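# Put blue foam block, or else cardboard box, in tote

## Task

Check the room's floor for a blue foam block. If one is there, place it in the tote near the door; if not, place the cardboard box in that tote. The placed item must lie fully inside the tote with nothing sticking out past its rim, and it must stay there without the robot holding it. The robot must not tip over or be left leaning.

## Robot and tools

Robot: a Hello Robot Stretch 4, about 1.6 m tall, with one arm. It has an omni-wheel base (rim within 0.23 m of the base origin), a lift that slides up a mast, an arm that telescopes forward, a three-joint wrist (yaw, pitch, roll) and a two-finger gripper. Loose objects may occasionally get nudged by something else in the scene.

Frames: the base frame sits on the floor under the base centre, x forward, y left, z up. hand_pose is reported in this frame and marks a point between the open fingertips; with all wrist joints at zero its axes line up with the base axes. Its printed position may be somewhat wrong. The odometry frame is the base frame as it was when the scene began; base_odometry counts wheel rotation only, so slipping shows up as motion. Heading runs -3.142 to 3.142, positive to the left.

execute_actions: argument "actions" is a list holding one action or nothing (an empty list just reports state and images). Optional "cameras": names from head_camera, head_left_camera, head_right_camera, wrist_camera, all; omitted/null/["all"] gives all, [] gives none. An action contains "base", "joints" or both, optionally "pace" and "contact_limits"; or only "end_of_arm". Motions in one action start at once and may end at different times.
- base: exactly one relative command, an offset from where the base last measured itself. translate_m (-2 to 2 m, forward positive, no turning), strafe_m (-2 to 2 m, left positive), rotate_rad (-3.2 to 3.2 rad, counter-clockwise seen from above positive).
- joints: absolute targets, keyed by name. lift_m 0 to 1.2; arm_m 0 to 0.55 (extension); wrist_yaw_rad -1.134 to 4.276 (0 straight ahead, positive left, 3.14 folded back, beyond 3.4 the arm may block); wrist_pitch_rad -1.117 to 4.259 (0 level, 1.57 pointing down); wrist_roll_rad -1.117 to 4.259 (0 fingers level, positive turns clockwise viewed from behind); gripper_m -0.038 to 0.141 (fingertip gap in metres; negative means fingers pressing together). Done tolerances: lift and arm ±0.004, yaw ±0.02, pitch ±0.05, roll ±0.02, gripper ±0.004. Out-of-range joint targets get clipped and reported; any other bad value or unknown key rejects the whole call with no motion. An action runs at most 15 s.
- pace: "slow", "default" (if omitted), "fast", "max". Base speed 0.1/0.3/0.4/0.6 m/s and turn 1/2/3/4 rad/s respectively; with the lift above 0.2 these are further reduced, down to 0.3 m/s and 1 rad/s at lift 1.2.
- contact_limits: {"arm_m": value} from 0 (gentlest) to 0.75 (firmest), default 0.5; the arm stops when it pushes harder.
- end_of_arm: "enable_torque" restarts wrist or gripper motors that shut off; they then hold position.
Example: {"base": {"translate_m": 0.3}, "joints": {"gripper_m": 0.05}, "pace": "fast"}. A joint or base left out of an action may still be driving toward an earlier target without the status showing it. If a result reports a stop, any further execute_actions, wait or finished_scene calls in that same reply are skipped.

wait: seconds 0 to 10; commands nothing and returns state and images. zoom_image: camera plus region [x0, y0, x1, y1] in pixels from the top-left, at most 504 by 504, on that camera's latest full image. finished_scene: scene number (1 or 2); ends the scene irreversibly after the last command is held, and reports success. A reply with no tool call ends everything.

Result lines: base_status and joint_status give how each motion ended: "done" (base: wheels turned the commanded amount, slip or not), "off_target" (stopped short, may still push), "contact_stop_at_<key>" (hit something; holds there, though lift/arm/wheels may go slack, a slack lift can sag under load and slack wheels can roll), "limit_stop_at_<name>", "time_out", "torque_fault" (wrist/gripper motor overloaded, went limp; needs enable_torque). After these, the old target is dropped. "limit_stop_at_tilt" means lean over 6 degrees: lift, arm and wheels go slack and ignore commands until the lean eases. "limit_stop_at_own_body" is the self-collision guard; moving away is allowed, and it tends to occur with pitch below -0.2 combined with roll below -0.4 or above 4. on_its_own lists what this call did not command; "held at" there is the held target, not the position. lidar_m: 12 horizontal ranges in metres, 30-degree sectors, first straight ahead then counter-clockwise (4th left, 7th behind, 10th right); "-" means nothing seen or closer than 0.25 m; sees roughly 0.15 m up to robot height, misses glass, thin legs and much behind. wrist_depth_mm: 7x7 grid of median depths, 100 to 2000 mm, reading from top left, "-" invalid; robot body included. turned_by_wheels vs turned_by_imu differing by over ~0.1 rad suggests a collision or slip, with heading error about their difference. base_tilt in degrees (forward, right positive), with a fixed bias up to ~1.5. motor_effort in percent of max, positive toward higher joint values, bracket is the noisy peak of the last action; wheel_0..2 positive means turning right. Efforts carry fixed offsets and noise.

Cameras: head_camera atop the mast looking forward and down (turn the base to look around); head_left_camera and head_right_camera are fisheyes beside it, aimed more steeply down and showing the base and arm; wrist_camera looks along the fingers, tips near the bottom of the image.

Gripping: command gripper_m smaller than the object's width; going lower squeezes harder and pulls the object inward by up to a third of the shortfall, opening pushes it out. Neither reading nor "done" proves a grasp; a firm squeeze at a target of 0 or above shows clearly in gripper effort. Fingertips jammed on a surface below: raise the lift. At the start, sending lift_m 0.4 with wrist_yaw_rad 0 unfolds the wrist.

Avoid: dropping, slamming or hard pushing on objects; driving or turning with over 1 kg held while arm_m exceeds 0.2, especially at fast paces; steady pushes or pulls with a high gripper or high contact limit (tip risk); holding over ~2 kg in a level gripper (wrist fault); pressing the gripper into things during base or arm moves. If tilt stays off its initial reading, a wheel may be on something low. Shorter robot motion time is better.

Each tool is called after "Emit:" as a command line: name --argument value for each argument, lists and objects as JSON in quotes; but a table of rows of numbers goes row by row, as --pt "numbers of a row", without its own name.

## Session

Emit:
execute_actions --actions '[]'

Scene clock: 0.00 s.
base_odometry: x=+0.000 y=+0.000 heading=+0.000 (m, m, rad; odometry frame)
turned_by_wheels: +0.000 (rad since the last result)
turned_by_imu: +0.000 (rad since the last result)
base_tilt: forward=+0.0 right=-0.4 (deg)
lidar_m: 1.16 1.68 1.28 1.03 1.02 1.15 1.25 1.72 0.83 0.66 0.65 0.74
base_status: not commanded
joint_positions: lift_m=+0.178 arm_m=-0.001 wrist_yaw_rad=+3.074 wrist_pitch_rad=-0.008 wrist_roll_rad=+0.008 gripper_m=+0.057
joint_status: not commanded
motor_effort: lift_m=+18 arm_m=-1 wrist_yaw_rad=+0 wrist_pitch_rad=-7 wrist_roll_rad=+1 gripper_m=-4 wheel_0=+0 wheel_1=-1 wheel_2=+1 (%)
hand_pose: x=-0.1120 y=+0.1067 z=+0.3587 quat_wxyz=(+0.034, +0.004, +0.004, +0.999) (m; base frame)
wrist_depth_mm: 145 147 1921 - 1661 1205 976 / - 146 - - 1661 1229 991 / 106 142 252 - 1661 1255 976 / 114 144 304 - 1708 1229 1025 / 143 1708 1921 - 1708 1255 1008 / 1576 1661 216 1464 210 1229 991 / 1060 1025 946 145 946 891 917
pictures: head_camera, head_left_camera, head_right_camera, wrist_camera
Images, in order (width x height): head_camera 420x560, head_left_camera 420x672, head_right_camera 420x672, wrist_camera 616x392.

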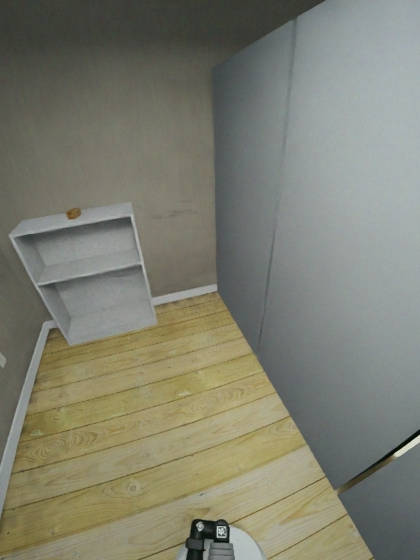

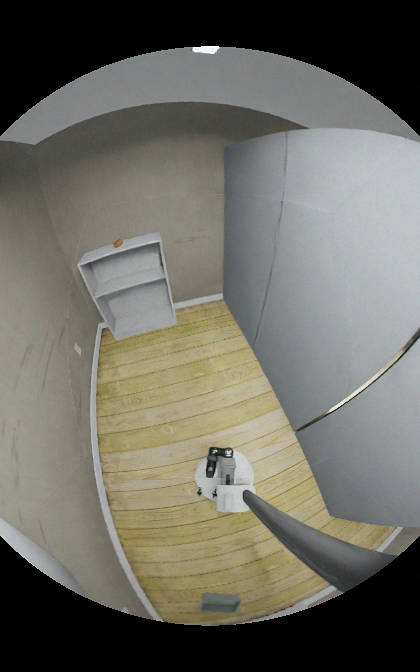

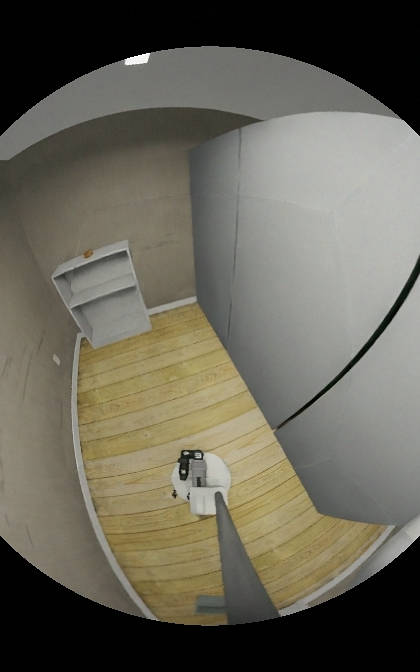

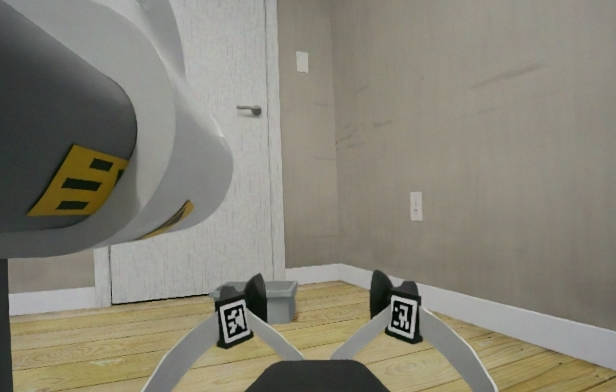

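Tote is behind. Turn to see behind-right.

Emit:
execute_actions --actions '[{"base":{"rotate_rad":-2.2},"pace":"fast"}]'

Scene clock: 2.10 s.
base_odometry: x=+0.000 y=+0.000 heading=-2.199 (m, m, rad; odometry frame)
turned_by_wheels: -2.199 (rad since the last result)
turned_by_imu: -2.165 (rad since the last result)
base_tilt: forward=+0.0 right=-0.4 (deg)
lidar_m: 0.87 0.66 0.65 0.71 1.03 1.69 1.39 1.05 1.00 1.07 1.22 1.72
base_status: done
joint_positions: lift_m=+0.178 arm_m=-0.001 wrist_yaw_rad=+3.074 wrist_pitch_rad=-0.008 wrist_roll_rad=+0.008 gripper_m=+0.057
joint_status: not commanded
motor_effort: lift_m=+18(18) arm_m=-1(1) wrist_yaw_rad=+0(1) wrist_pitch_rad=-8(6) wrist_roll_rad=+0(1) gripper_m=-4(5) wheel_0=+2(11) wheel_1=+3(14) wheel_2=+3(10) (%)
hand_pose: x=-0.1120 y=+0.1067 z=+0.3587 quat_wxyz=(+0.034, +0.004, +0.004, +0.999) (m; base frame)
wrist_depth_mm: 145 147 1756 - - 1863 1708 / - 146 1708 - 1983 1863 1708 / 106 142 253 - - 1863 1708 / 114 145 306 - - 1863 1708 / 142 1255 1708 - - 1863 1661 / 1060 1281 216 1618 208 1464 1464 / 1008 1025 931 145 976 891 946
pictures: head_camera, head_left_camera, head_right_camera, wrist_camera
Images, in order (width x height): head_camera 420x560, head_left_camera 420x672, head_right_camera 420x672, wrist_camera 616x392.

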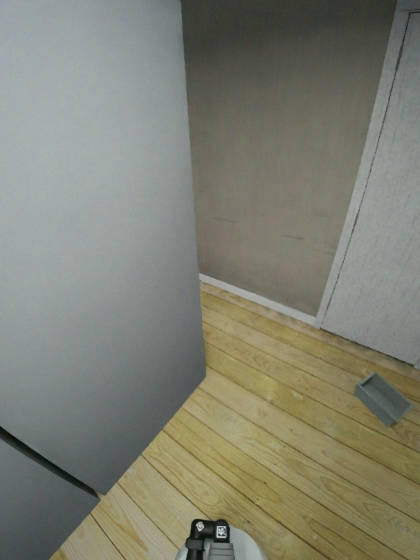

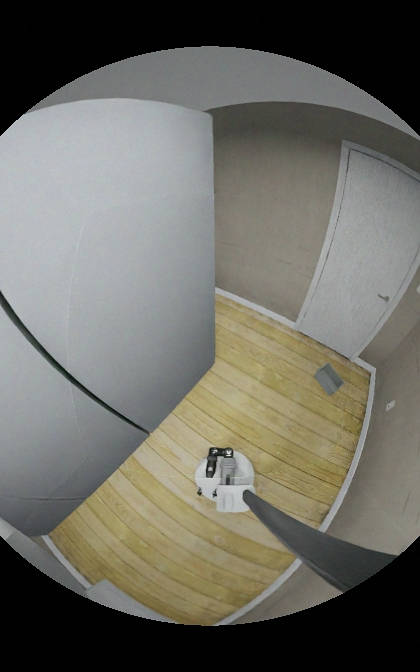

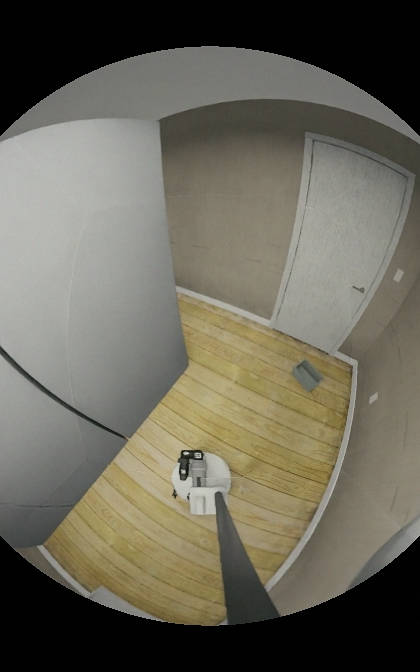

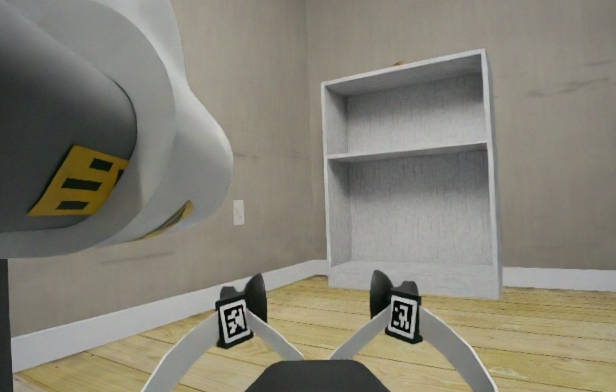

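Emit:
execute_actions --actions '[{"base":{"rotate_rad":-0.4},"pace":"fast"}]' --cameras '[]'

Emit:
execute_actions --actions '[{"base":{"translate_m":0.95},"pace":"fast"}]' --cameras '[]'

Emit:
execute_actions --actions '[{"base":{"rotate_rad":1.3},"pace":"fast"}]'

Scene clock: 3.37 s.
base_odometry: x=+0.000 y=+0.000 heading=-2.599 (m, m, rad; odometry frame)
turned_by_wheels: -0.400 (rad since the last result)
turned_by_imu: -0.394 (rad since the last result)
base_tilt: forward=+0.3 right=-0.5 (deg)
lidar_m: 1.73 0.81 0.67 0.66 0.76 1.24 1.70 1.26 1.03 1.00 1.13 1.21
base_status: done
joint_positions: lift_m=+0.178 arm_m=-0.001 wrist_yaw_rad=+3.074 wrist_pitch_rad=-0.008 wrist_roll_rad=+0.008 gripper_m=+0.057
joint_status: not commanded
motor_effort: lift_m=+18(18) arm_m=-1(1) wrist_yaw_rad=+0(1) wrist_pitch_rad=-7(8) wrist_roll_rad=+1(1) gripper_m=-4(3) wheel_0=-1(9) wheel_1=+0(11) wheel_2=+0(10) (%)
hand_pose: x=-0.1120 y=+0.1067 z=+0.3587 quat_wxyz=(+0.034, +0.004, +0.004, +0.999) (m; base frame)
wrist_depth_mm: 145 147 - - - 1708 1025 / - 146 - - - 1756 1060 / 106 142 251 - - 1808 1078 / 114 145 304 - - 1808 1098 / 143 1756 - - - 1863 1118 / 1336 1661 216 1618 209 1430 1098 / 1060 1025 960 145 976 904 960
pictures: none
No camera images: the call's "cameras" was empty. Leave "cameras" out to get every camera's image.

Scene clock: 7.03 s.
base_odometry: x=-0.814 y=-0.490 heading=-2.599 (m, m, rad; odometry frame)
turned_by_wheels: +0.000 (rad since the last result)
turned_by_imu: -0.002 (rad since the last result)
base_tilt: forward=+0.2 right=-0.2 (deg)
lidar_m: 0.80 0.94 1.54 0.49 0.53 0.92 2.67 1.46 1.22 0.67 0.60 0.80
base_status: done
joint_positions: lift_m=+0.178 arm_m=-0.001 wrist_yaw_rad=+3.074 wrist_pitch_rad=-0.008 wrist_roll_rad=+0.008 gripper_m=+0.057
joint_status: not commanded
motor_effort: lift_m=+18(18) arm_m=-1(1) wrist_yaw_rad=+1(1) wrist_pitch_rad=-6(6) wrist_roll_rad=+1(0) gripper_m=-4(6) wheel_0=+2(8) wheel_1=+3(10) wheel_2=-1(16) (%)
hand_pose: x=-0.1120 y=+0.1067 z=+0.3587 quat_wxyz=(+0.034, +0.004, +0.004, +0.999) (m; base frame)
wrist_depth_mm: 145 147 - - - 1138 699 / - 146 - - - 1182 699 / 106 142 251 - - 1205 715 / 114 145 303 - - 1255 732 / 143 - - - - 1255 732 / 1537 1618 215 1576 209 1205 741 / 1078 1008 960 145 960 904 732
pictures: none
No camera images: the call's "cameras" was empty. Leave "cameras" out to get every camera's image.

Scene clock: 8.63 s.
base_odometry: x=-0.814 y=-0.490 heading=-1.300 (m, m, rad; odometry frame)
turned_by_wheels: +1.299 (rad since the last result)
turned_by_imu: +1.278 (rad since the last result)
base_tilt: forward=+0.0 right=-0.4 (deg)
lidar_m: 0.58 0.49 0.66 1.51 1.92 1.33 1.22 0.60 0.67 0.79 0.84 1.12
base_status: done
joint_positions: lift_m=+0.178 arm_m=-0.001 wrist_yaw_rad=+3.074 wrist_pitch_rad=-0.008 wrist_roll_rad=+0.008 gripper_m=+0.057
joint_status: not commanded
motor_effort: lift_m=+18(18) arm_m=-1(1) wrist_yaw_rad=+0(1) wrist_pitch_rad=-5(8) wrist_roll_rad=+0(0) gripper_m=-4(6) wheel_0=-2(8) wheel_1=-3(11) wheel_2=-2(10) (%)
hand_pose: x=-0.1120 y=+0.1067 z=+0.3587 quat_wxyz=(+0.034, +0.004, +0.004, +0.999) (m; base frame)
wrist_depth_mm: 145 146 1397 1430 1499 1537 1537 / - 146 1366 1366 1430 1499 1576 / 106 142 252 1430 1430 1499 1576 / 114 144 304 1366 1430 1537 1618 / 143 1308 1336 1366 1464 1464 1499 / 1229 1308 216 1366 209 1430 1397 / 809 946 960 145 976 904 946
pictures: head_camera, head_left_camera, head_right_camera, wrist_camera
Images, in order (width x height): head_camera 420x560, head_left_camera 420x672, head_right_camera 420x672, wrist_camera 616x392.

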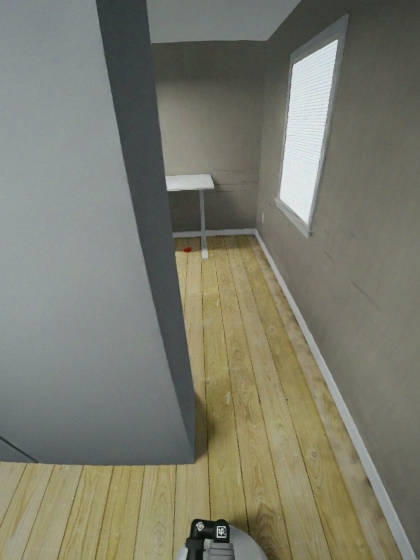

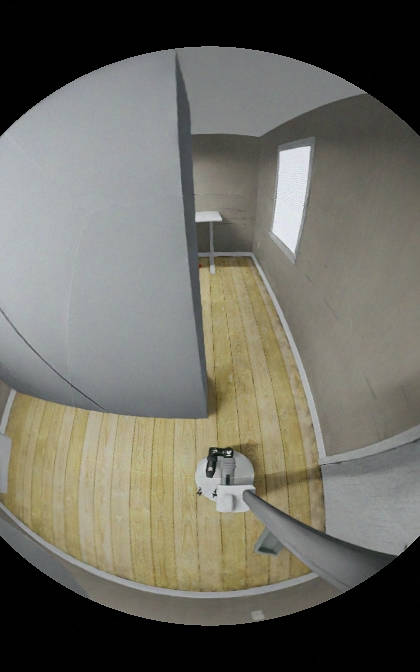

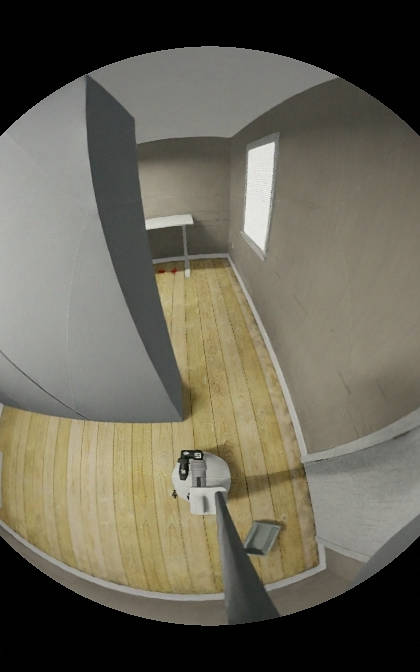

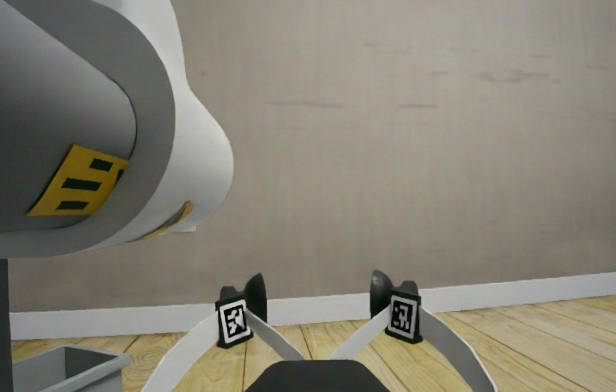

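Emit:
execute_actions --actions '[{"base":{"translate_m":0.15},"pace":"fast"}]' --cameras '[]'

Emit:
execute_actions --actions '[{"base":{"strafe_m":-0.35},"pace":"fast"}]' --cameras '["head_left_camera"]'

Scene clock: 10.37 s.
base_odometry: x=-0.773 y=-0.635 heading=-1.300 (m, m, rad; odometry frame)
turned_by_wheels: +0.000 (rad since the last result)
turned_by_imu: -0.001 (rad since the last result)
base_tilt: forward=+0.2 right=-0.3 (deg)
lidar_m: 0.66 0.36 0.45 1.07 2.14 1.48 1.35 0.70 0.86 0.80 0.85 1.09
base_status: done
joint_positions: lift_m=+0.178 arm_m=-0.001 wrist_yaw_rad=+3.074 wrist_pitch_rad=-0.008 wrist_roll_rad=+0.008 gripper_m=+0.057
joint_status: not commanded
motor_effort: lift_m=+18(18) arm_m=-1(1) wrist_yaw_rad=+0(0) wrist_pitch_rad=-7(7) wrist_roll_rad=+2(0) gripper_m=-3(4) wheel_0=-1(6) wheel_1=+2(9) wheel_2=+0(15) (%)
hand_pose: x=-0.1120 y=+0.1067 z=+0.3587 quat_wxyz=(+0.034, +0.004, +0.004, +0.999) (m; base frame)
wrist_depth_mm: 145 147 1537 1537 1661 1756 1708 / - 145 1537 1537 1618 1708 1708 / 106 143 252 1576 1618 1708 1756 / 114 145 304 1537 1618 1661 1756 / 143 1430 1464 1576 1537 1618 1708 / 1430 1464 216 1499 209 1499 1397 / 854 866 946 145 960 891 960
pictures: none
No camera images: the call's "cameras" was empty. Leave "cameras" out to get every camera's image.

Scene clock: 12.40 s.
base_odometry: x=-1.111 y=-0.729 heading=-1.300 (m, m, rad; odometry frame)
turned_by_wheels: +0.000 (rad since the last result)
turned_by_imu: -0.002 (rad since the last result)
base_tilt: forward=+0.1 right=-0.5 (deg)
lidar_m: 1.48 0.72 0.57 1.12 2.10 1.44 0.64 0.65 0.47 0.46 0.47 0.63
base_status: done
joint_positions: lift_m=+0.178 arm_m=-0.001 wrist_yaw_rad=+3.074 wrist_pitch_rad=-0.008 wrist_roll_rad=+0.008 gripper_m=+0.057
joint_status: not commanded
motor_effort: lift_m=+18(18) arm_m=-1(1) wrist_yaw_rad=+0(1) wrist_pitch_rad=-7(7) wrist_roll_rad=+1(1) gripper_m=-2(4) wheel_0=-2(13) wheel_1=+2(13) wheel_2=+0(0) (%)
hand_pose: x=-0.1120 y=+0.1067 z=+0.3587 quat_wxyz=(+0.034, +0.004, +0.004, +0.999) (m; base frame)
wrist_depth_mm: 145 146 1499 1576 1537 1661 1708 / - 145 1499 1537 1576 1618 1618 / 106 142 253 1537 1618 1618 1661 / 113 145 304 1537 1576 1576 1708 / 143 1397 1464 1464 1537 1618 1661 / 991 1397 215 1537 209 1464 1397 / 946 1008 691 146 946 878 931
pictures: head_left_camera
Images, in order (width x height): head_left_camera 420x672.

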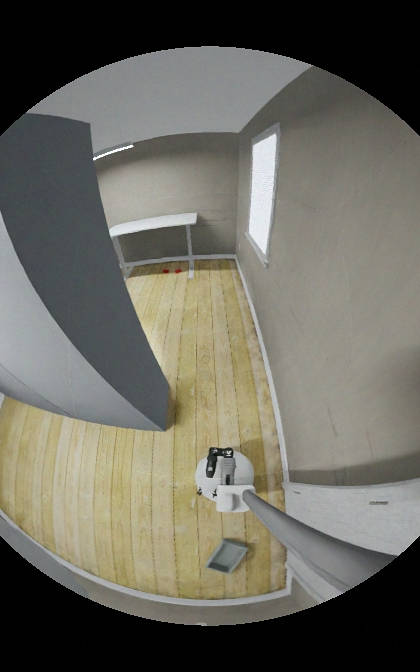

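Emit:
execute_actions --actions '[{"base":{"translate_m":1.4},"pace":"max"}]' --cameras '[]'

Emit:
execute_actions --actions '[{"base":{"rotate_rad":1.2},"pace":"fast"}]'

Scene clock: 16.33 s.
base_odometry: x=-0.736 y=-2.077 heading=-1.300 (m, m, rad; odometry frame)
turned_by_wheels: +0.000 (rad since the last result)
turned_by_imu: -0.003 (rad since the last result)
base_tilt: forward=+0.2 right=-0.4 (deg)
lidar_m: 1.00 1.24 1.59 2.59 0.88 0.78 1.98 0.56 0.39 0.34 0.37 0.44
base_status: done
joint_positions: lift_m=+0.178 arm_m=-0.001 wrist_yaw_rad=+3.074 wrist_pitch_rad=-0.008 wrist_roll_rad=+0.008 gripper_m=+0.057
joint_status: not commanded
motor_effort: lift_m=+18(18) arm_m=-1(1) wrist_yaw_rad=+1(2) wrist_pitch_rad=-6(6) wrist_roll_rad=+1(1) gripper_m=-5(4) wheel_0=-1(9) wheel_1=+0(11) wheel_2=+2(16) (%)
hand_pose: x=-0.1120 y=+0.1067 z=+0.3587 quat_wxyz=(+0.034, +0.004, +0.004, +0.999) (m; base frame)
wrist_depth_mm: 145 147 - - - 878 1255 / - 146 - - - 866 1366 / 106 142 253 - - 842 931 / 114 144 303 - - 842 1281 / 143 1308 - - - 854 1308 / 831 1366 216 1576 210 842 1118 / 798 1025 946 153 960 759 768
pictures: none
No camera images: the call's "cameras" was empty. Leave "cameras" out to get every camera's image.

Scene clock: 17.87 s.
base_odometry: x=-0.736 y=-2.077 heading=-0.100 (m, m, rad; odometry frame)
turned_by_wheels: +1.200 (rad since the last result)
turned_by_imu: +1.180 (rad since the last result)
base_tilt: forward=+0.0 right=-0.3 (deg)
lidar_m: 1.87 1.75 0.80 0.89 1.17 0.46 0.39 0.34 0.37 0.51 1.22 1.27
base_status: done
joint_positions: lift_m=+0.178 arm_m=-0.001 wrist_yaw_rad=+3.074 wrist_pitch_rad=-0.008 wrist_roll_rad=+0.008 gripper_m=+0.057
joint_status: not commanded
motor_effort: lift_m=+18(18) arm_m=-1(1) wrist_yaw_rad=+0(1) wrist_pitch_rad=-6(8) wrist_roll_rad=+0(0) gripper_m=-5(2) wheel_0=-1(12) wheel_1=+0(10) wheel_2=-1(11) (%)
hand_pose: x=-0.1120 y=+0.1067 z=+0.3587 quat_wxyz=(+0.034, +0.004, +0.004, +0.999) (m; base frame)
wrist_depth_mm: 145 147 549 621 707 842 1008 / - 146 544 615 707 854 1008 / 106 142 251 615 707 820 1008 / 114 144 301 609 699 831 976 / 143 473 535 609 691 820 976 / 433 477 216 603 208 820 960 / 430 473 521 145 676 788 904
pictures: head_camera, head_left_camera, head_right_camera, wrist_camera
Images, in order (width x height): head_camera 420x560, head_left_camera 420x672, head_right_camera 420x672, wrist_camera 616x392.

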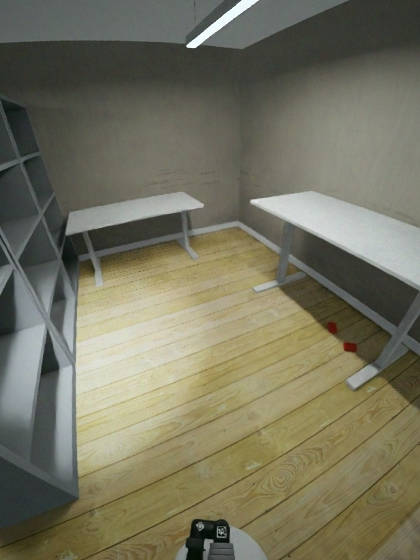

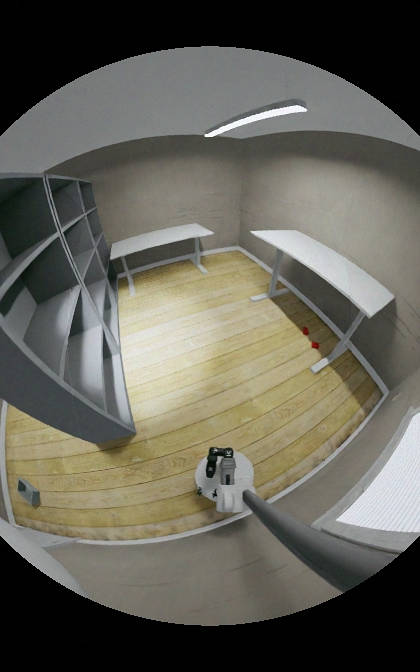

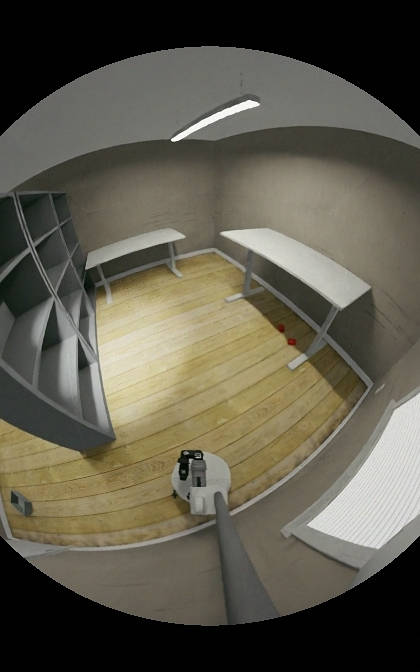

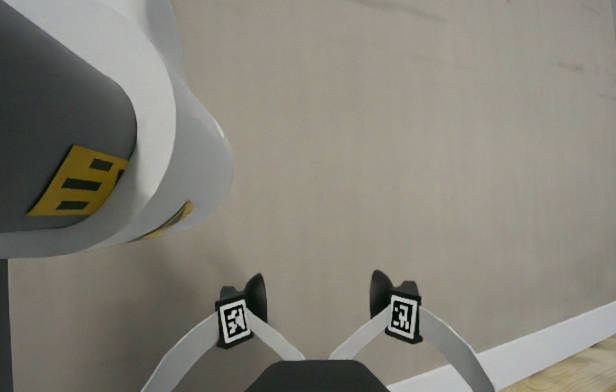

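Emit:
execute_actions --actions '[{"base":{"translate_m":1.1},"pace":"max"}]'

Scene clock: 21.37 s.
base_odometry: x=+0.359 y=-2.187 heading=-0.100 (m, m, rad; odometry frame)
turned_by_wheels: +0.000 (rad since the last result)
turned_by_imu: -0.002 (rad since the last result)
base_tilt: forward=+0.0 right=-0.4 (deg)
lidar_m: 1.64 1.56 1.39 1.06 1.01 1.11 1.32 1.29 0.98 0.73 0.70 0.74
base_status: done
joint_positions: lift_m=+0.178 arm_m=-0.001 wrist_yaw_rad=+3.074 wrist_pitch_rad=-0.008 wrist_roll_rad=+0.008 gripper_m=+0.057
joint_status: not commanded
motor_effort: lift_m=+18(18) arm_m=-1(1) wrist_yaw_rad=+1(2) wrist_pitch_rad=-7(6) wrist_roll_rad=-1(0) gripper_m=-5(4) wheel_0=-2(5) wheel_1=+1(9) wheel_2=+2(17) (%)
hand_pose: x=-0.1120 y=+0.1067 z=+0.3587 quat_wxyz=(+0.034, +0.004, +0.004, +0.999) (m; base frame)
wrist_depth_mm: 145 147 1576 1863 - - 1008 / - 146 1576 1756 - - 1008 / 106 142 253 1756 - - 976 / 114 144 306 1708 - - 946 / 143 1397 1537 1808 - - 960 / 1255 1366 216 1576 210 1464 1008 / 1060 1025 946 145 960 891 931
pictures: head_camera, head_left_camera, head_right_camera, wrist_camera
Images, in order (width x height): head_camera 420x560, head_left_camera 420x672, head_right_camera 420x672, wrist_camera 616x392.

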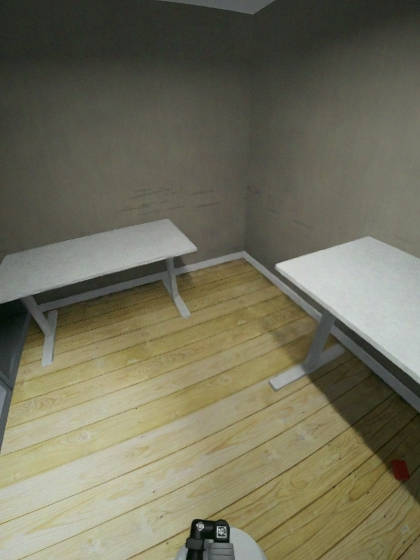

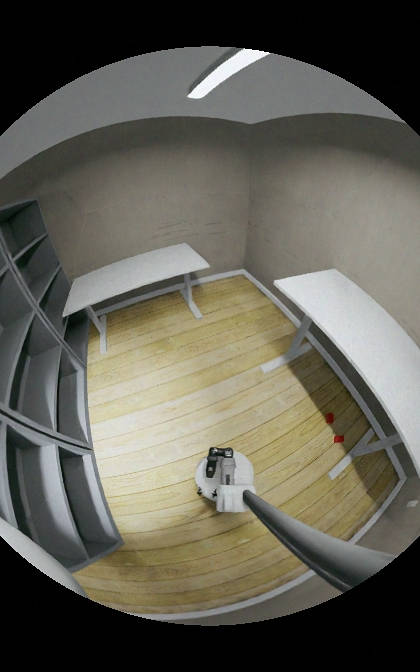

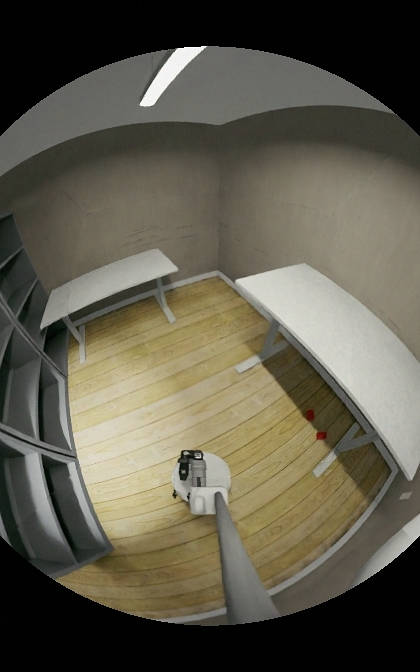

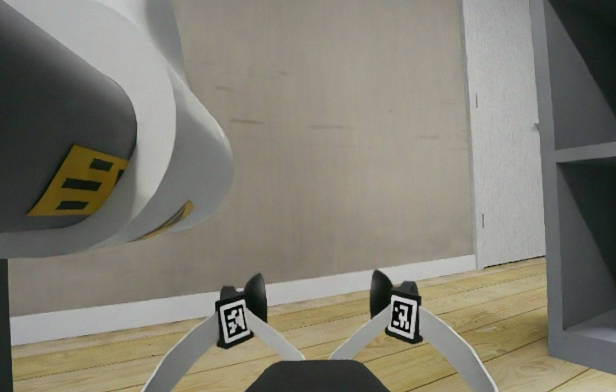

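Emit:
execute_actions --actions '[{"base":{"rotate_rad":-2.4},"pace":"fast"}]' --cameras '["wrist_camera","head_camera"]'

Scene clock: 25.07 s.
base_odometry: x=+0.359 y=-2.187 heading=-2.499 (m, m, rad; odometry frame)
turned_by_wheels: -2.400 (rad since the last result)
turned_by_imu: -2.363 (rad since the last result)
base_tilt: forward=+0.0 right=-0.5 (deg)
lidar_m: 1.30 0.83 0.73 0.69 0.86 1.60 1.61 1.17 0.99 1.03 1.53 1.29
base_status: done
joint_positions: lift_m=+0.178 arm_m=-0.001 wrist_yaw_rad=+3.074 wrist_pitch_rad=-0.008 wrist_roll_rad=+0.008 gripper_m=+0.057
joint_status: not commanded
motor_effort: lift_m=+18(18) arm_m=-1(1) wrist_yaw_rad=+1(1) wrist_pitch_rad=-8(6) wrist_roll_rad=+0(0) gripper_m=-3(6) wheel_0=+0(9) wheel_1=+2(13) wheel_2=+1(13) (%)
hand_pose: x=-0.1119 y=+0.1067 z=+0.3587 quat_wxyz=(+0.034, +0.004, +0.004, +0.999) (m; base frame)
wrist_depth_mm: 145 147 - - - - - / - 146 - - - - - / 106 142 253 - - - - / 114 145 306 - - - - / 143 1756 - - - - - / 1397 1537 215 1576 208 1430 1397 / 1060 1042 931 146 960 878 931
pictures: head_camera, wrist_camera
Images, in order (width x height): head_camera 420x560, wrist_camera 616x392.

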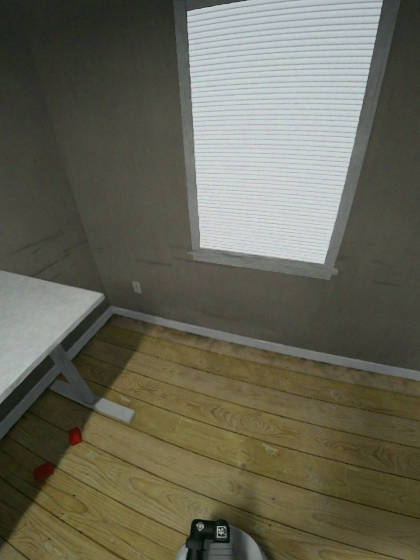

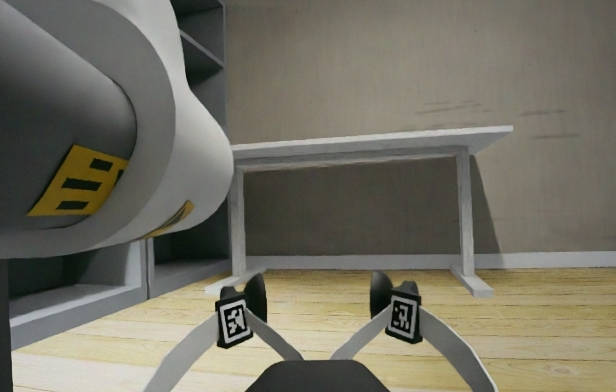

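Emit:
execute_actions --actions '[{"base":{"rotate_rad":-0.31},"pace":"fast"}]' --cameras '[]'

Emit:
execute_actions --actions '[{"base":{"translate_m":0.87},"pace":"max"}]' --cameras '["head_right_camera"]'

Scene clock: 26.63 s.
base_odometry: x=+0.359 y=-2.187 heading=-2.809 (m, m, rad; odometry frame)
turned_by_wheels: -0.309 (rad since the last result)
turned_by_imu: -0.305 (rad since the last result)
base_tilt: forward=+0.2 right=-0.5 (deg)
lidar_m: 1.31 1.36 0.75 0.70 0.75 1.03 1.59 1.51 1.06 1.01 1.06 1.40
base_status: done
joint_positions: lift_m=+0.178 arm_m=-0.001 wrist_yaw_rad=+3.074 wrist_pitch_rad=-0.008 wrist_roll_rad=+0.008 gripper_m=+0.057
joint_status: not commanded
motor_effort: lift_m=+17(18) arm_m=-1(1) wrist_yaw_rad=+1(1) wrist_pitch_rad=-6(6) wrist_roll_rad=+1(1) gripper_m=-5(3) wheel_0=+1(8) wheel_1=+3(11) wheel_2=+2(10) (%)
hand_pose: x=-0.1119 y=+0.1067 z=+0.3587 quat_wxyz=(+0.034, +0.004, +0.004, +0.999) (m; base frame)
wrist_depth_mm: 145 146 - - - - 1808 / - 145 - - - - 1921 / 106 142 253 - - - 1863 / 114 145 306 - - - 1863 / 143 - - - - - 1983 / 1661 1618 216 1576 209 1464 1366 / 1042 1025 931 145 960 904 904
pictures: none
No camera images: the call's "cameras" was empty. Leave "cameras" out to get every camera's image.

Scene clock: 29.57 s.
base_odometry: x=-0.463 y=-2.471 heading=-2.809 (m, m, rad; odometry frame)
turned_by_wheels: +0.000 (rad since the last result)
turned_by_imu: -0.001 (rad since the last result)
base_tilt: forward=+0.1 right=-0.4 (deg)
lidar_m: 0.43 0.47 0.64 0.83 0.78 1.05 3.30 1.48 1.10 2.03 0.71 0.47
base_status: done
joint_positions: lift_m=+0.178 arm_m=-0.001 wrist_yaw_rad=+3.074 wrist_pitch_rad=-0.008 wrist_roll_rad=+0.008 gripper_m=+0.057
joint_status: not commanded
motor_effort: lift_m=+18(18) arm_m=-1(1) wrist_yaw_rad=+2(0) wrist_pitch_rad=-7(7) wrist_roll_rad=+1(1) gripper_m=-5(2) wheel_0=+0(8) wheel_1=+0(8) wheel_2=+2(17) (%)
hand_pose: x=-0.1119 y=+0.1067 z=+0.3587 quat_wxyz=(+0.034, +0.004, +0.004, +0.999) (m; base frame)
wrist_depth_mm: 145 147 - - - 1366 1138 / - 146 - - - 1708 1708 / 106 142 252 - - - 1921 / 114 145 306 - - - 1921 / 143 - - - - - 1863 / 1618 1661 216 1576 208 1430 1397 / 1078 1008 946 145 946 904 960
pictures: head_right_camera
Images, in order (width x height): head_right_camera 420x672.

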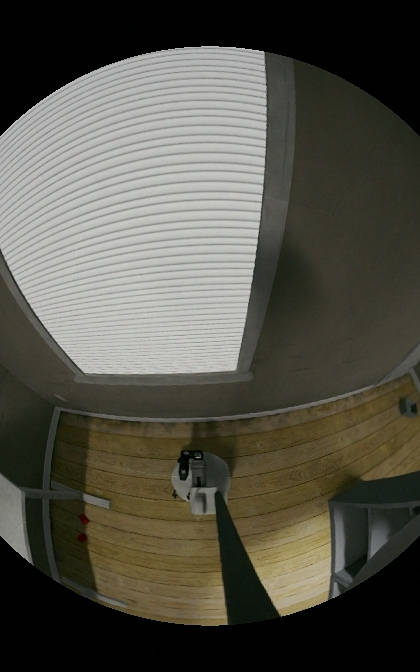

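Emit:
execute_actions --actions '[{"base":{"strafe_m":-1.9},"pace":"max"}]' --cameras '["head_right_camera"]'

Scene clock: 34.23 s.
base_odometry: x=-1.084 y=-0.676 heading=-2.809 (m, m, rad; odometry frame)
turned_by_wheels: +0.000 (rad since the last result)
turned_by_imu: -0.010 (rad since the last result)
base_tilt: forward=+0.1 right=-0.4 (deg)
lidar_m: 0.50 0.52 0.73 1.84 0.62 0.57 1.45 1.90 1.36 0.52 0.62 0.52
base_status: done
joint_positions: lift_m=+0.178 arm_m=-0.001 wrist_yaw_rad=+3.074 wrist_pitch_rad=-0.008 wrist_roll_rad=+0.008 gripper_m=+0.057
joint_status: not commanded
motor_effort: lift_m=+18(18) arm_m=-1(1) wrist_yaw_rad=+2(0) wrist_pitch_rad=-7(8) wrist_roll_rad=+1(1) gripper_m=-4(4) wheel_0=-2(15) wheel_1=+2(16) wheel_2=+0(4) (%)
hand_pose: x=-0.1119 y=+0.1067 z=+0.3587 quat_wxyz=(+0.034, +0.004, +0.004, +0.999) (m; base frame)
wrist_depth_mm: 145 147 - - 976 585 597 / - 146 - - 1008 585 591 / 106 142 254 - 1025 585 585 / 114 145 304 - 1025 597 585 / 143 - - - 1060 585 574 / 1661 1576 216 1576 209 597 580 / 1060 1008 946 146 878 569 574
pictures: head_right_camera
Images, in order (width x height): head_right_camera 420x672.

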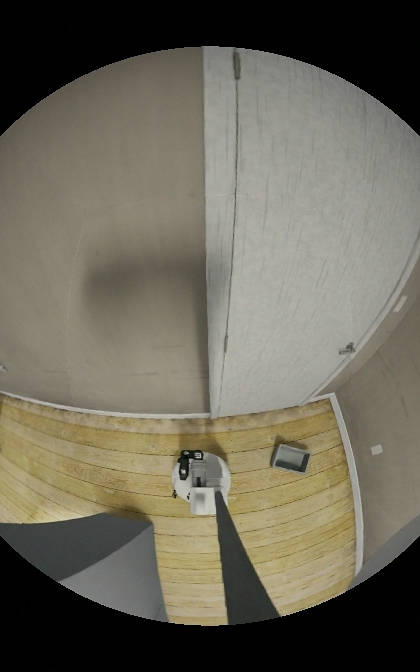

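Emit:
execute_actions --actions '[{"base":{"rotate_rad":-2.86},"pace":"fast"}]' --cameras '["head_camera"]'

Emit:
execute_actions --actions '[{"base":{"translate_m":1.9},"joints":{"lift_m":1.0,"wrist_yaw_rad":0,"gripper_m":0.14},"pace":"max"}]'

Scene clock: 36.93 s.
base_odometry: x=-1.084 y=-0.675 heading=+0.615 (m, m, rad; odometry frame)
turned_by_wheels: -2.860 (rad since the last result)
turned_by_imu: -2.815 (rad since the last result)
base_tilt: forward=+0.1 right=-0.4 (deg)
lidar_m: 2.63 1.47 0.59 0.55 0.59 0.49 0.52 0.58 1.06 0.85 0.58 0.82
base_status: done
joint_positions: lift_m=+0.178 arm_m=-0.001 wrist_yaw_rad=+3.074 wrist_pitch_rad=-0.008 wrist_roll_rad=+0.008 gripper_m=+0.057
joint_status: not commanded
motor_effort: lift_m=+18(17) arm_m=-1(1) wrist_yaw_rad=+1(1) wrist_pitch_rad=-6(8) wrist_roll_rad=+0(1) gripper_m=-4(4) wheel_0=+0(10) wheel_1=+0(13) wheel_2=+1(8) (%)
hand_pose: x=-0.1119 y=+0.1068 z=+0.3587 quat_wxyz=(+0.034, +0.004, +0.004, +0.999) (m; base frame)
wrist_depth_mm: 144 147 683 654 591 574 549 / - 146 683 647 591 569 549 / 106 142 253 647 591 574 549 / 114 144 304 640 580 569 539 / 143 707 676 647 580 569 539 / 750 715 214 634 209 564 544 / 741 715 661 146 580 549 539
pictures: head_camera
Images, in order (width x height): head_camera 420x560.

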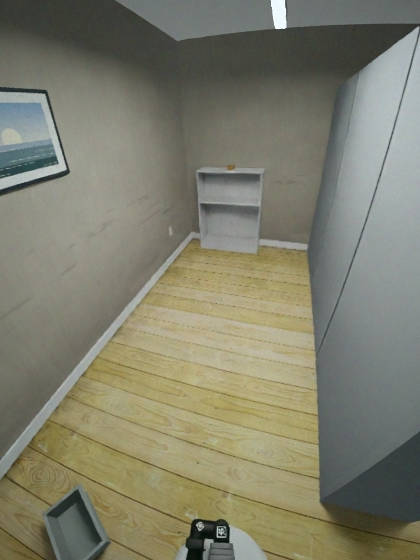

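Scene clock: 41.60 s.
base_odometry: x=+0.468 y=+0.421 heading=+0.615 (m, m, rad; odometry frame)
turned_by_wheels: +0.000 (rad since the last result)
turned_by_imu: -0.004 (rad since the last result)
base_tilt: forward=+0.1 right=-0.5 (deg)
lidar_m: 1.05 0.95 0.82 0.82 0.96 1.67 2.36 1.01 0.86 0.87 1.02 1.07
base_status: done
joint_positions: lift_m=+1.000 arm_m=-0.001 wrist_yaw_rad=+0.000 wrist_pitch_rad=-0.008 wrist_roll_rad=+0.008 gripper_m=+0.140
joint_status: all done
motor_effort: lift_m=+19(22) arm_m=-1(1) wrist_yaw_rad=-1(5) wrist_pitch_rad=-7(7) wrist_roll_rad=+0(0) gripper_m=-3(4) wheel_0=-2(10) wheel_1=+0(11) wheel_2=+2(18) (%)
hand_pose: x=+0.4585 y=-0.0873 z=+1.1805 quat_wxyz=(+1.000, +0.004, -0.004, +0.000) (m; base frame)
wrist_depth_mm: 931 1229 1366 1229 1160 1098 1042 / 931 1255 1308 1229 1160 1098 1008 / 931 1229 1308 1205 1138 1042 1008 / 946 1229 1281 1205 1138 1098 1025 / 917 1205 1281 1160 1098 1060 1025 / 904 1042 946 1160 1060 203 1008 / 891 1118 1160 150 1060 1042 1008
pictures: head_camera, head_left_camera, head_right_camera, wrist_camera
Images, in order (width x height): head_camera 420x560, head_left_camera 420x672, head_right_camera 420x672, wrist_camera 616x392.

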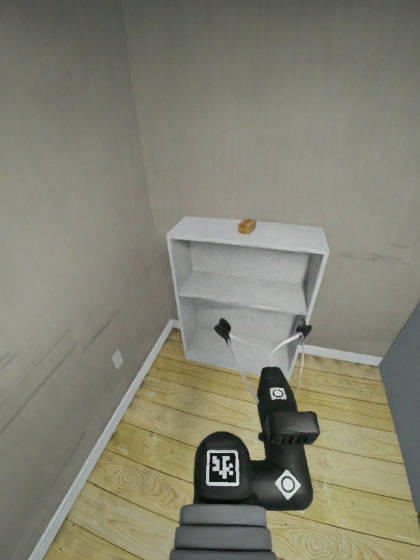

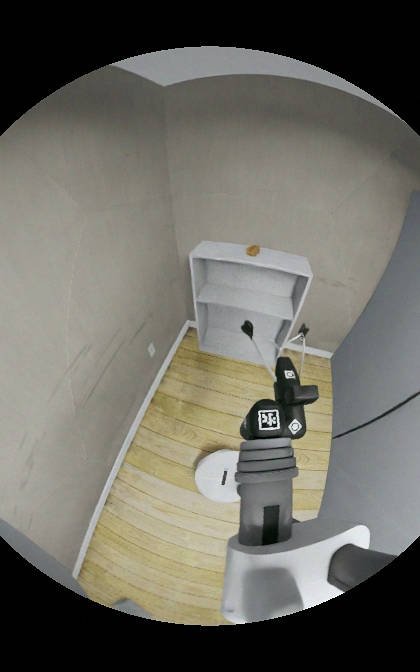

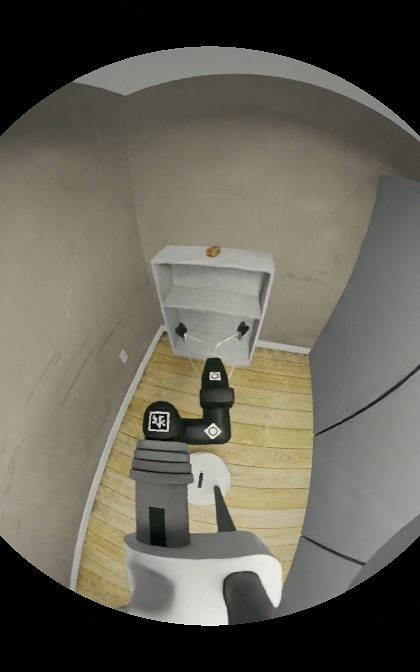

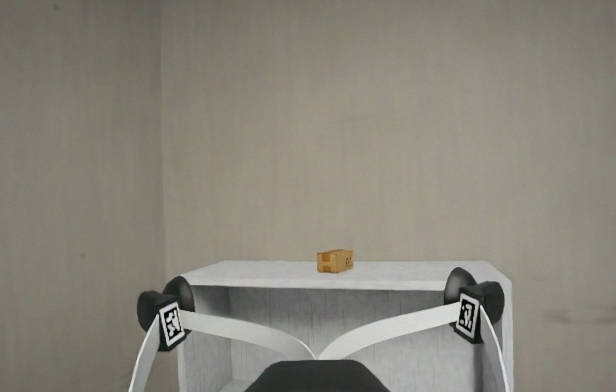

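Emit:
execute_actions --actions '[{"base":{"translate_m":0.3},"joints":{"lift_m":0.95},"pace":"fast"}]' --cameras '["head_camera","wrist_camera"]'

Emit:
zoom_image --camera "head_camera" --region '[150,180,400,380]'

Scene clock: 44.23 s.
base_odometry: x=+0.713 y=+0.594 heading=+0.615 (m, m, rad; odometry frame)
turned_by_wheels: +0.000 (rad since the last result)
turned_by_imu: -0.001 (rad since the last result)
base_tilt: forward=-0.1 right=-0.5 (deg)
lidar_m: 0.78 0.86 0.73 0.73 0.86 1.49 2.64 1.12 0.93 0.96 1.10 0.80
base_status: done
joint_positions: lift_m=+0.950 arm_m=-0.001 wrist_yaw_rad=+0.000 wrist_pitch_rad=-0.008 wrist_roll_rad=+0.008 gripper_m=+0.140
joint_status: all done
motor_effort: lift_m=+15(17) arm_m=-1(1) wrist_yaw_rad=+0(1) wrist_pitch_rad=-7(6) wrist_roll_rad=+0(1) gripper_m=-1(1) wheel_0=+2(8) wheel_1=+3(7) wheel_2=-2(12) (%)
hand_pose: x=+0.4585 y=-0.0873 z=+1.1308 quat_wxyz=(+1.000, +0.004, -0.004, +0.000) (m; base frame)
wrist_depth_mm: 854 1025 976 917 854 809 768 / 854 1042 976 904 866 809 768 / 866 1042 976 904 854 809 768 / 866 1042 976 904 842 820 778 / 842 1025 960 891 820 778 750 / 831 691 627 842 569 203 564 / 842 778 904 151 809 788 661
pictures: head_camera, wrist_camera
Images, in order (width x height): head_camera 420x560, wrist_camera 616x392.

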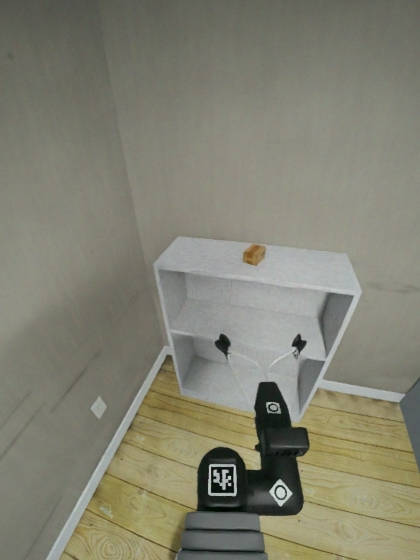

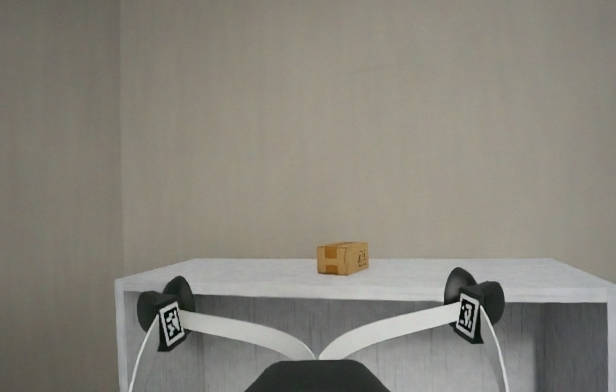

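Region (150, 180, 400, 380) of head_camera's 420x560 image, scaled by 2.016, with more detail than that image has; it fills the top 403 rows of this view, and the rest is white.

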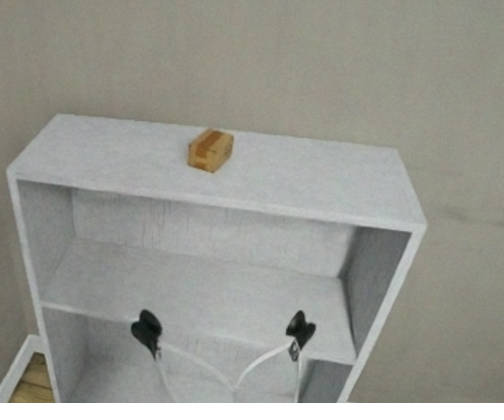

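Emit:
execute_actions --actions '[{"base":{"rotate_rad":-0.45},"joints":{"lift_m":0.91},"pace":"fast"}]' --cameras '[]'

Emit:
execute_actions --actions '[{"base":{"strafe_m":0.37},"joints":{"arm_m":0.2},"pace":"fast"}]' --cameras '["head_camera","wrist_camera"]'

Scene clock: 46.30 s.
base_odometry: x=+0.713 y=+0.594 heading=+0.166 (m, m, rad; odometry frame)
turned_by_wheels: -0.449 (rad since the last result)
turned_by_imu: -0.443 (rad since the last result)
base_tilt: forward=+0.0 right=-0.5 (deg)
lidar_m: 0.78 0.78 0.82 0.74 0.74 0.89 1.78 1.72 1.08 0.95 0.95 1.15
base_status: done
joint_positions: lift_m=+0.910 arm_m=-0.001 wrist_yaw_rad=+0.000 wrist_pitch_rad=-0.008 wrist_roll_rad=+0.008 gripper_m=+0.140
joint_status: all done
motor_effort: lift_m=+15(15) arm_m=-1(1) wrist_yaw_rad=+0(1) wrist_pitch_rad=-6(7) wrist_roll_rad=+0(0) gripper_m=-1(2) wheel_0=+4(5) wheel_1=+4(8) wheel_2=+2(7) (%)
hand_pose: x=+0.4585 y=-0.0873 z=+1.0908 quat_wxyz=(+1.000, +0.004, -0.004, +0.000) (m; base frame)
wrist_depth_mm: 842 878 931 931 1008 1008 1008 / 842 866 904 931 991 1042 1008 / 820 854 904 946 960 1008 991 / 831 866 878 917 976 1008 1008 / 820 647 768 891 946 1008 1008 / 788 798 842 866 960 202 1042 / 788 809 842 151 960 976 1025
pictures: none
No camera images: the call's "cameras" was empty. Leave "cameras" out to get every camera's image.

Scene clock: 48.57 s.
base_odometry: x=+0.652 y=+0.958 heading=+0.166 (m, m, rad; odometry frame)
turned_by_wheels: +0.000 (rad since the last result)
turned_by_imu: +0.000 (rad since the last result)
base_tilt: forward=+0.2 right=-0.4 (deg)
lidar_m: 0.72 0.69 0.43 0.36 0.39 0.48 0.94 2.06 1.46 1.30 1.32 0.82
base_status: done
joint_positions: lift_m=+0.910 arm_m=+0.199 wrist_yaw_rad=+0.000 wrist_pitch_rad=-0.008 wrist_roll_rad=+0.008 gripper_m=+0.140
joint_status: all done
motor_effort: lift_m=+15(15) arm_m=+5(10) wrist_yaw_rad=+0(1) wrist_pitch_rad=-7(7) wrist_roll_rad=+0(1) gripper_m=-2(2) wheel_0=+0(10) wheel_1=-2(12) wheel_2=+0(2) (%)
hand_pose: x=+0.6584 y=-0.0874 z=+1.0909 quat_wxyz=(+1.000, +0.004, -0.004, +0.000) (m; base frame)
wrist_depth_mm: 603 603 640 661 691 732 768 / 597 609 640 661 691 715 750 / 580 609 640 661 691 715 750 / 591 609 634 647 683 715 741 / 580 609 627 466 627 591 544 / 327 317 332 351 366 202 539 / 544 559 591 151 647 647 559
pictures: head_camera, wrist_camera
Images, in order (width x height): head_camera 420x560, wrist_camera 616x392.

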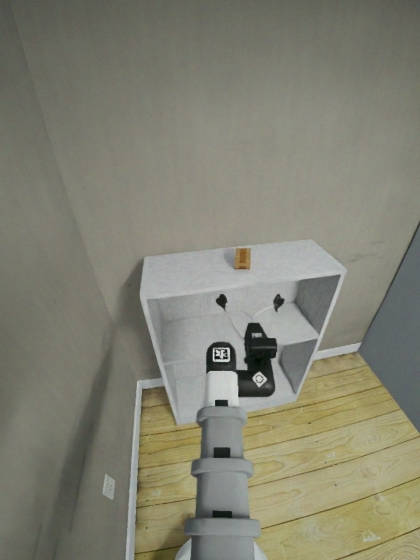

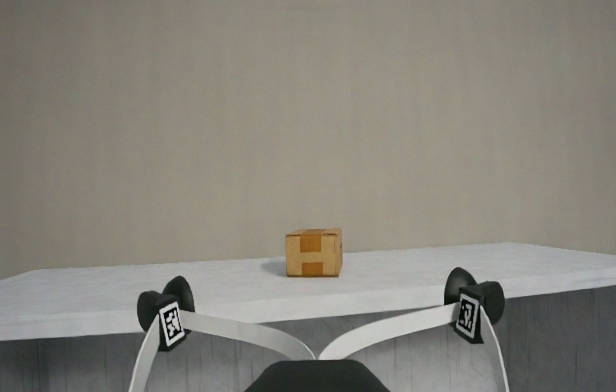

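Emit:
execute_actions --actions '[{"joints":{"arm_m":0.4,"lift_m":0.9},"pace":"fast"}]' --cameras '["head_camera","wrist_camera"]'

Scene clock: 50.13 s.
base_odometry: x=+0.652 y=+0.958 heading=+0.166 (m, m, rad; odometry frame)
turned_by_wheels: +0.000 (rad since the last result)
turned_by_imu: -0.001 (rad since the last result)
base_tilt: forward=+0.1 right=-0.4 (deg)
lidar_m: 0.71 0.70 0.42 0.36 0.37 0.48 0.92 2.10 1.46 1.31 1.31 0.81
base_status: not commanded
joint_positions: lift_m=+0.900 arm_m=+0.399 wrist_yaw_rad=-0.001 wrist_pitch_rad=-0.012 wrist_roll_rad=+0.009 gripper_m=+0.140
joint_status: all done
motor_effort: lift_m=+15(15) arm_m=+6(7) wrist_yaw_rad=+2(2) wrist_pitch_rad=+4(7) wrist_roll_rad=+0(2) gripper_m=-2(2) wheel_0=+0(0) wheel_1=-2(2) wheel_2=-1(1) (%)
hand_pose: x=+0.8582 y=-0.0877 z=+1.0820 quat_wxyz=(+1.000, +0.004, -0.006, +0.000) (m; base frame)
wrist_depth_mm: 410 430 442 462 484 508 530 / 410 421 445 462 480 504 525 / 404 421 436 459 477 500 525 / 402 418 439 455 473 492 521 / 399 418 433 237 466 488 508 / 298 263 285 233 268 203 252 / 191 182 181 148 174 169 175
pictures: head_camera, wrist_camera
Images, in order (width x height): head_camera 420x560, wrist_camera 616x392.

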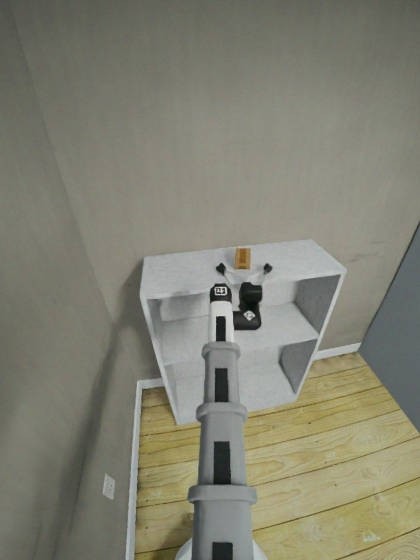

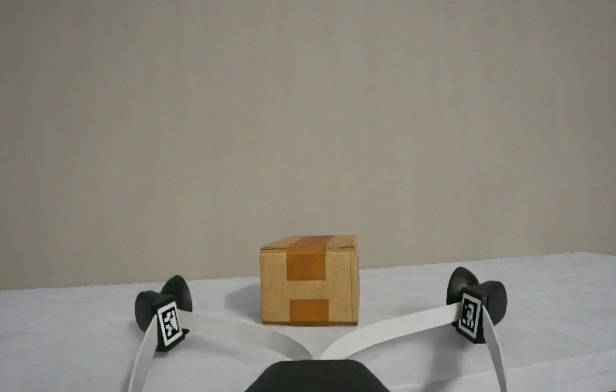

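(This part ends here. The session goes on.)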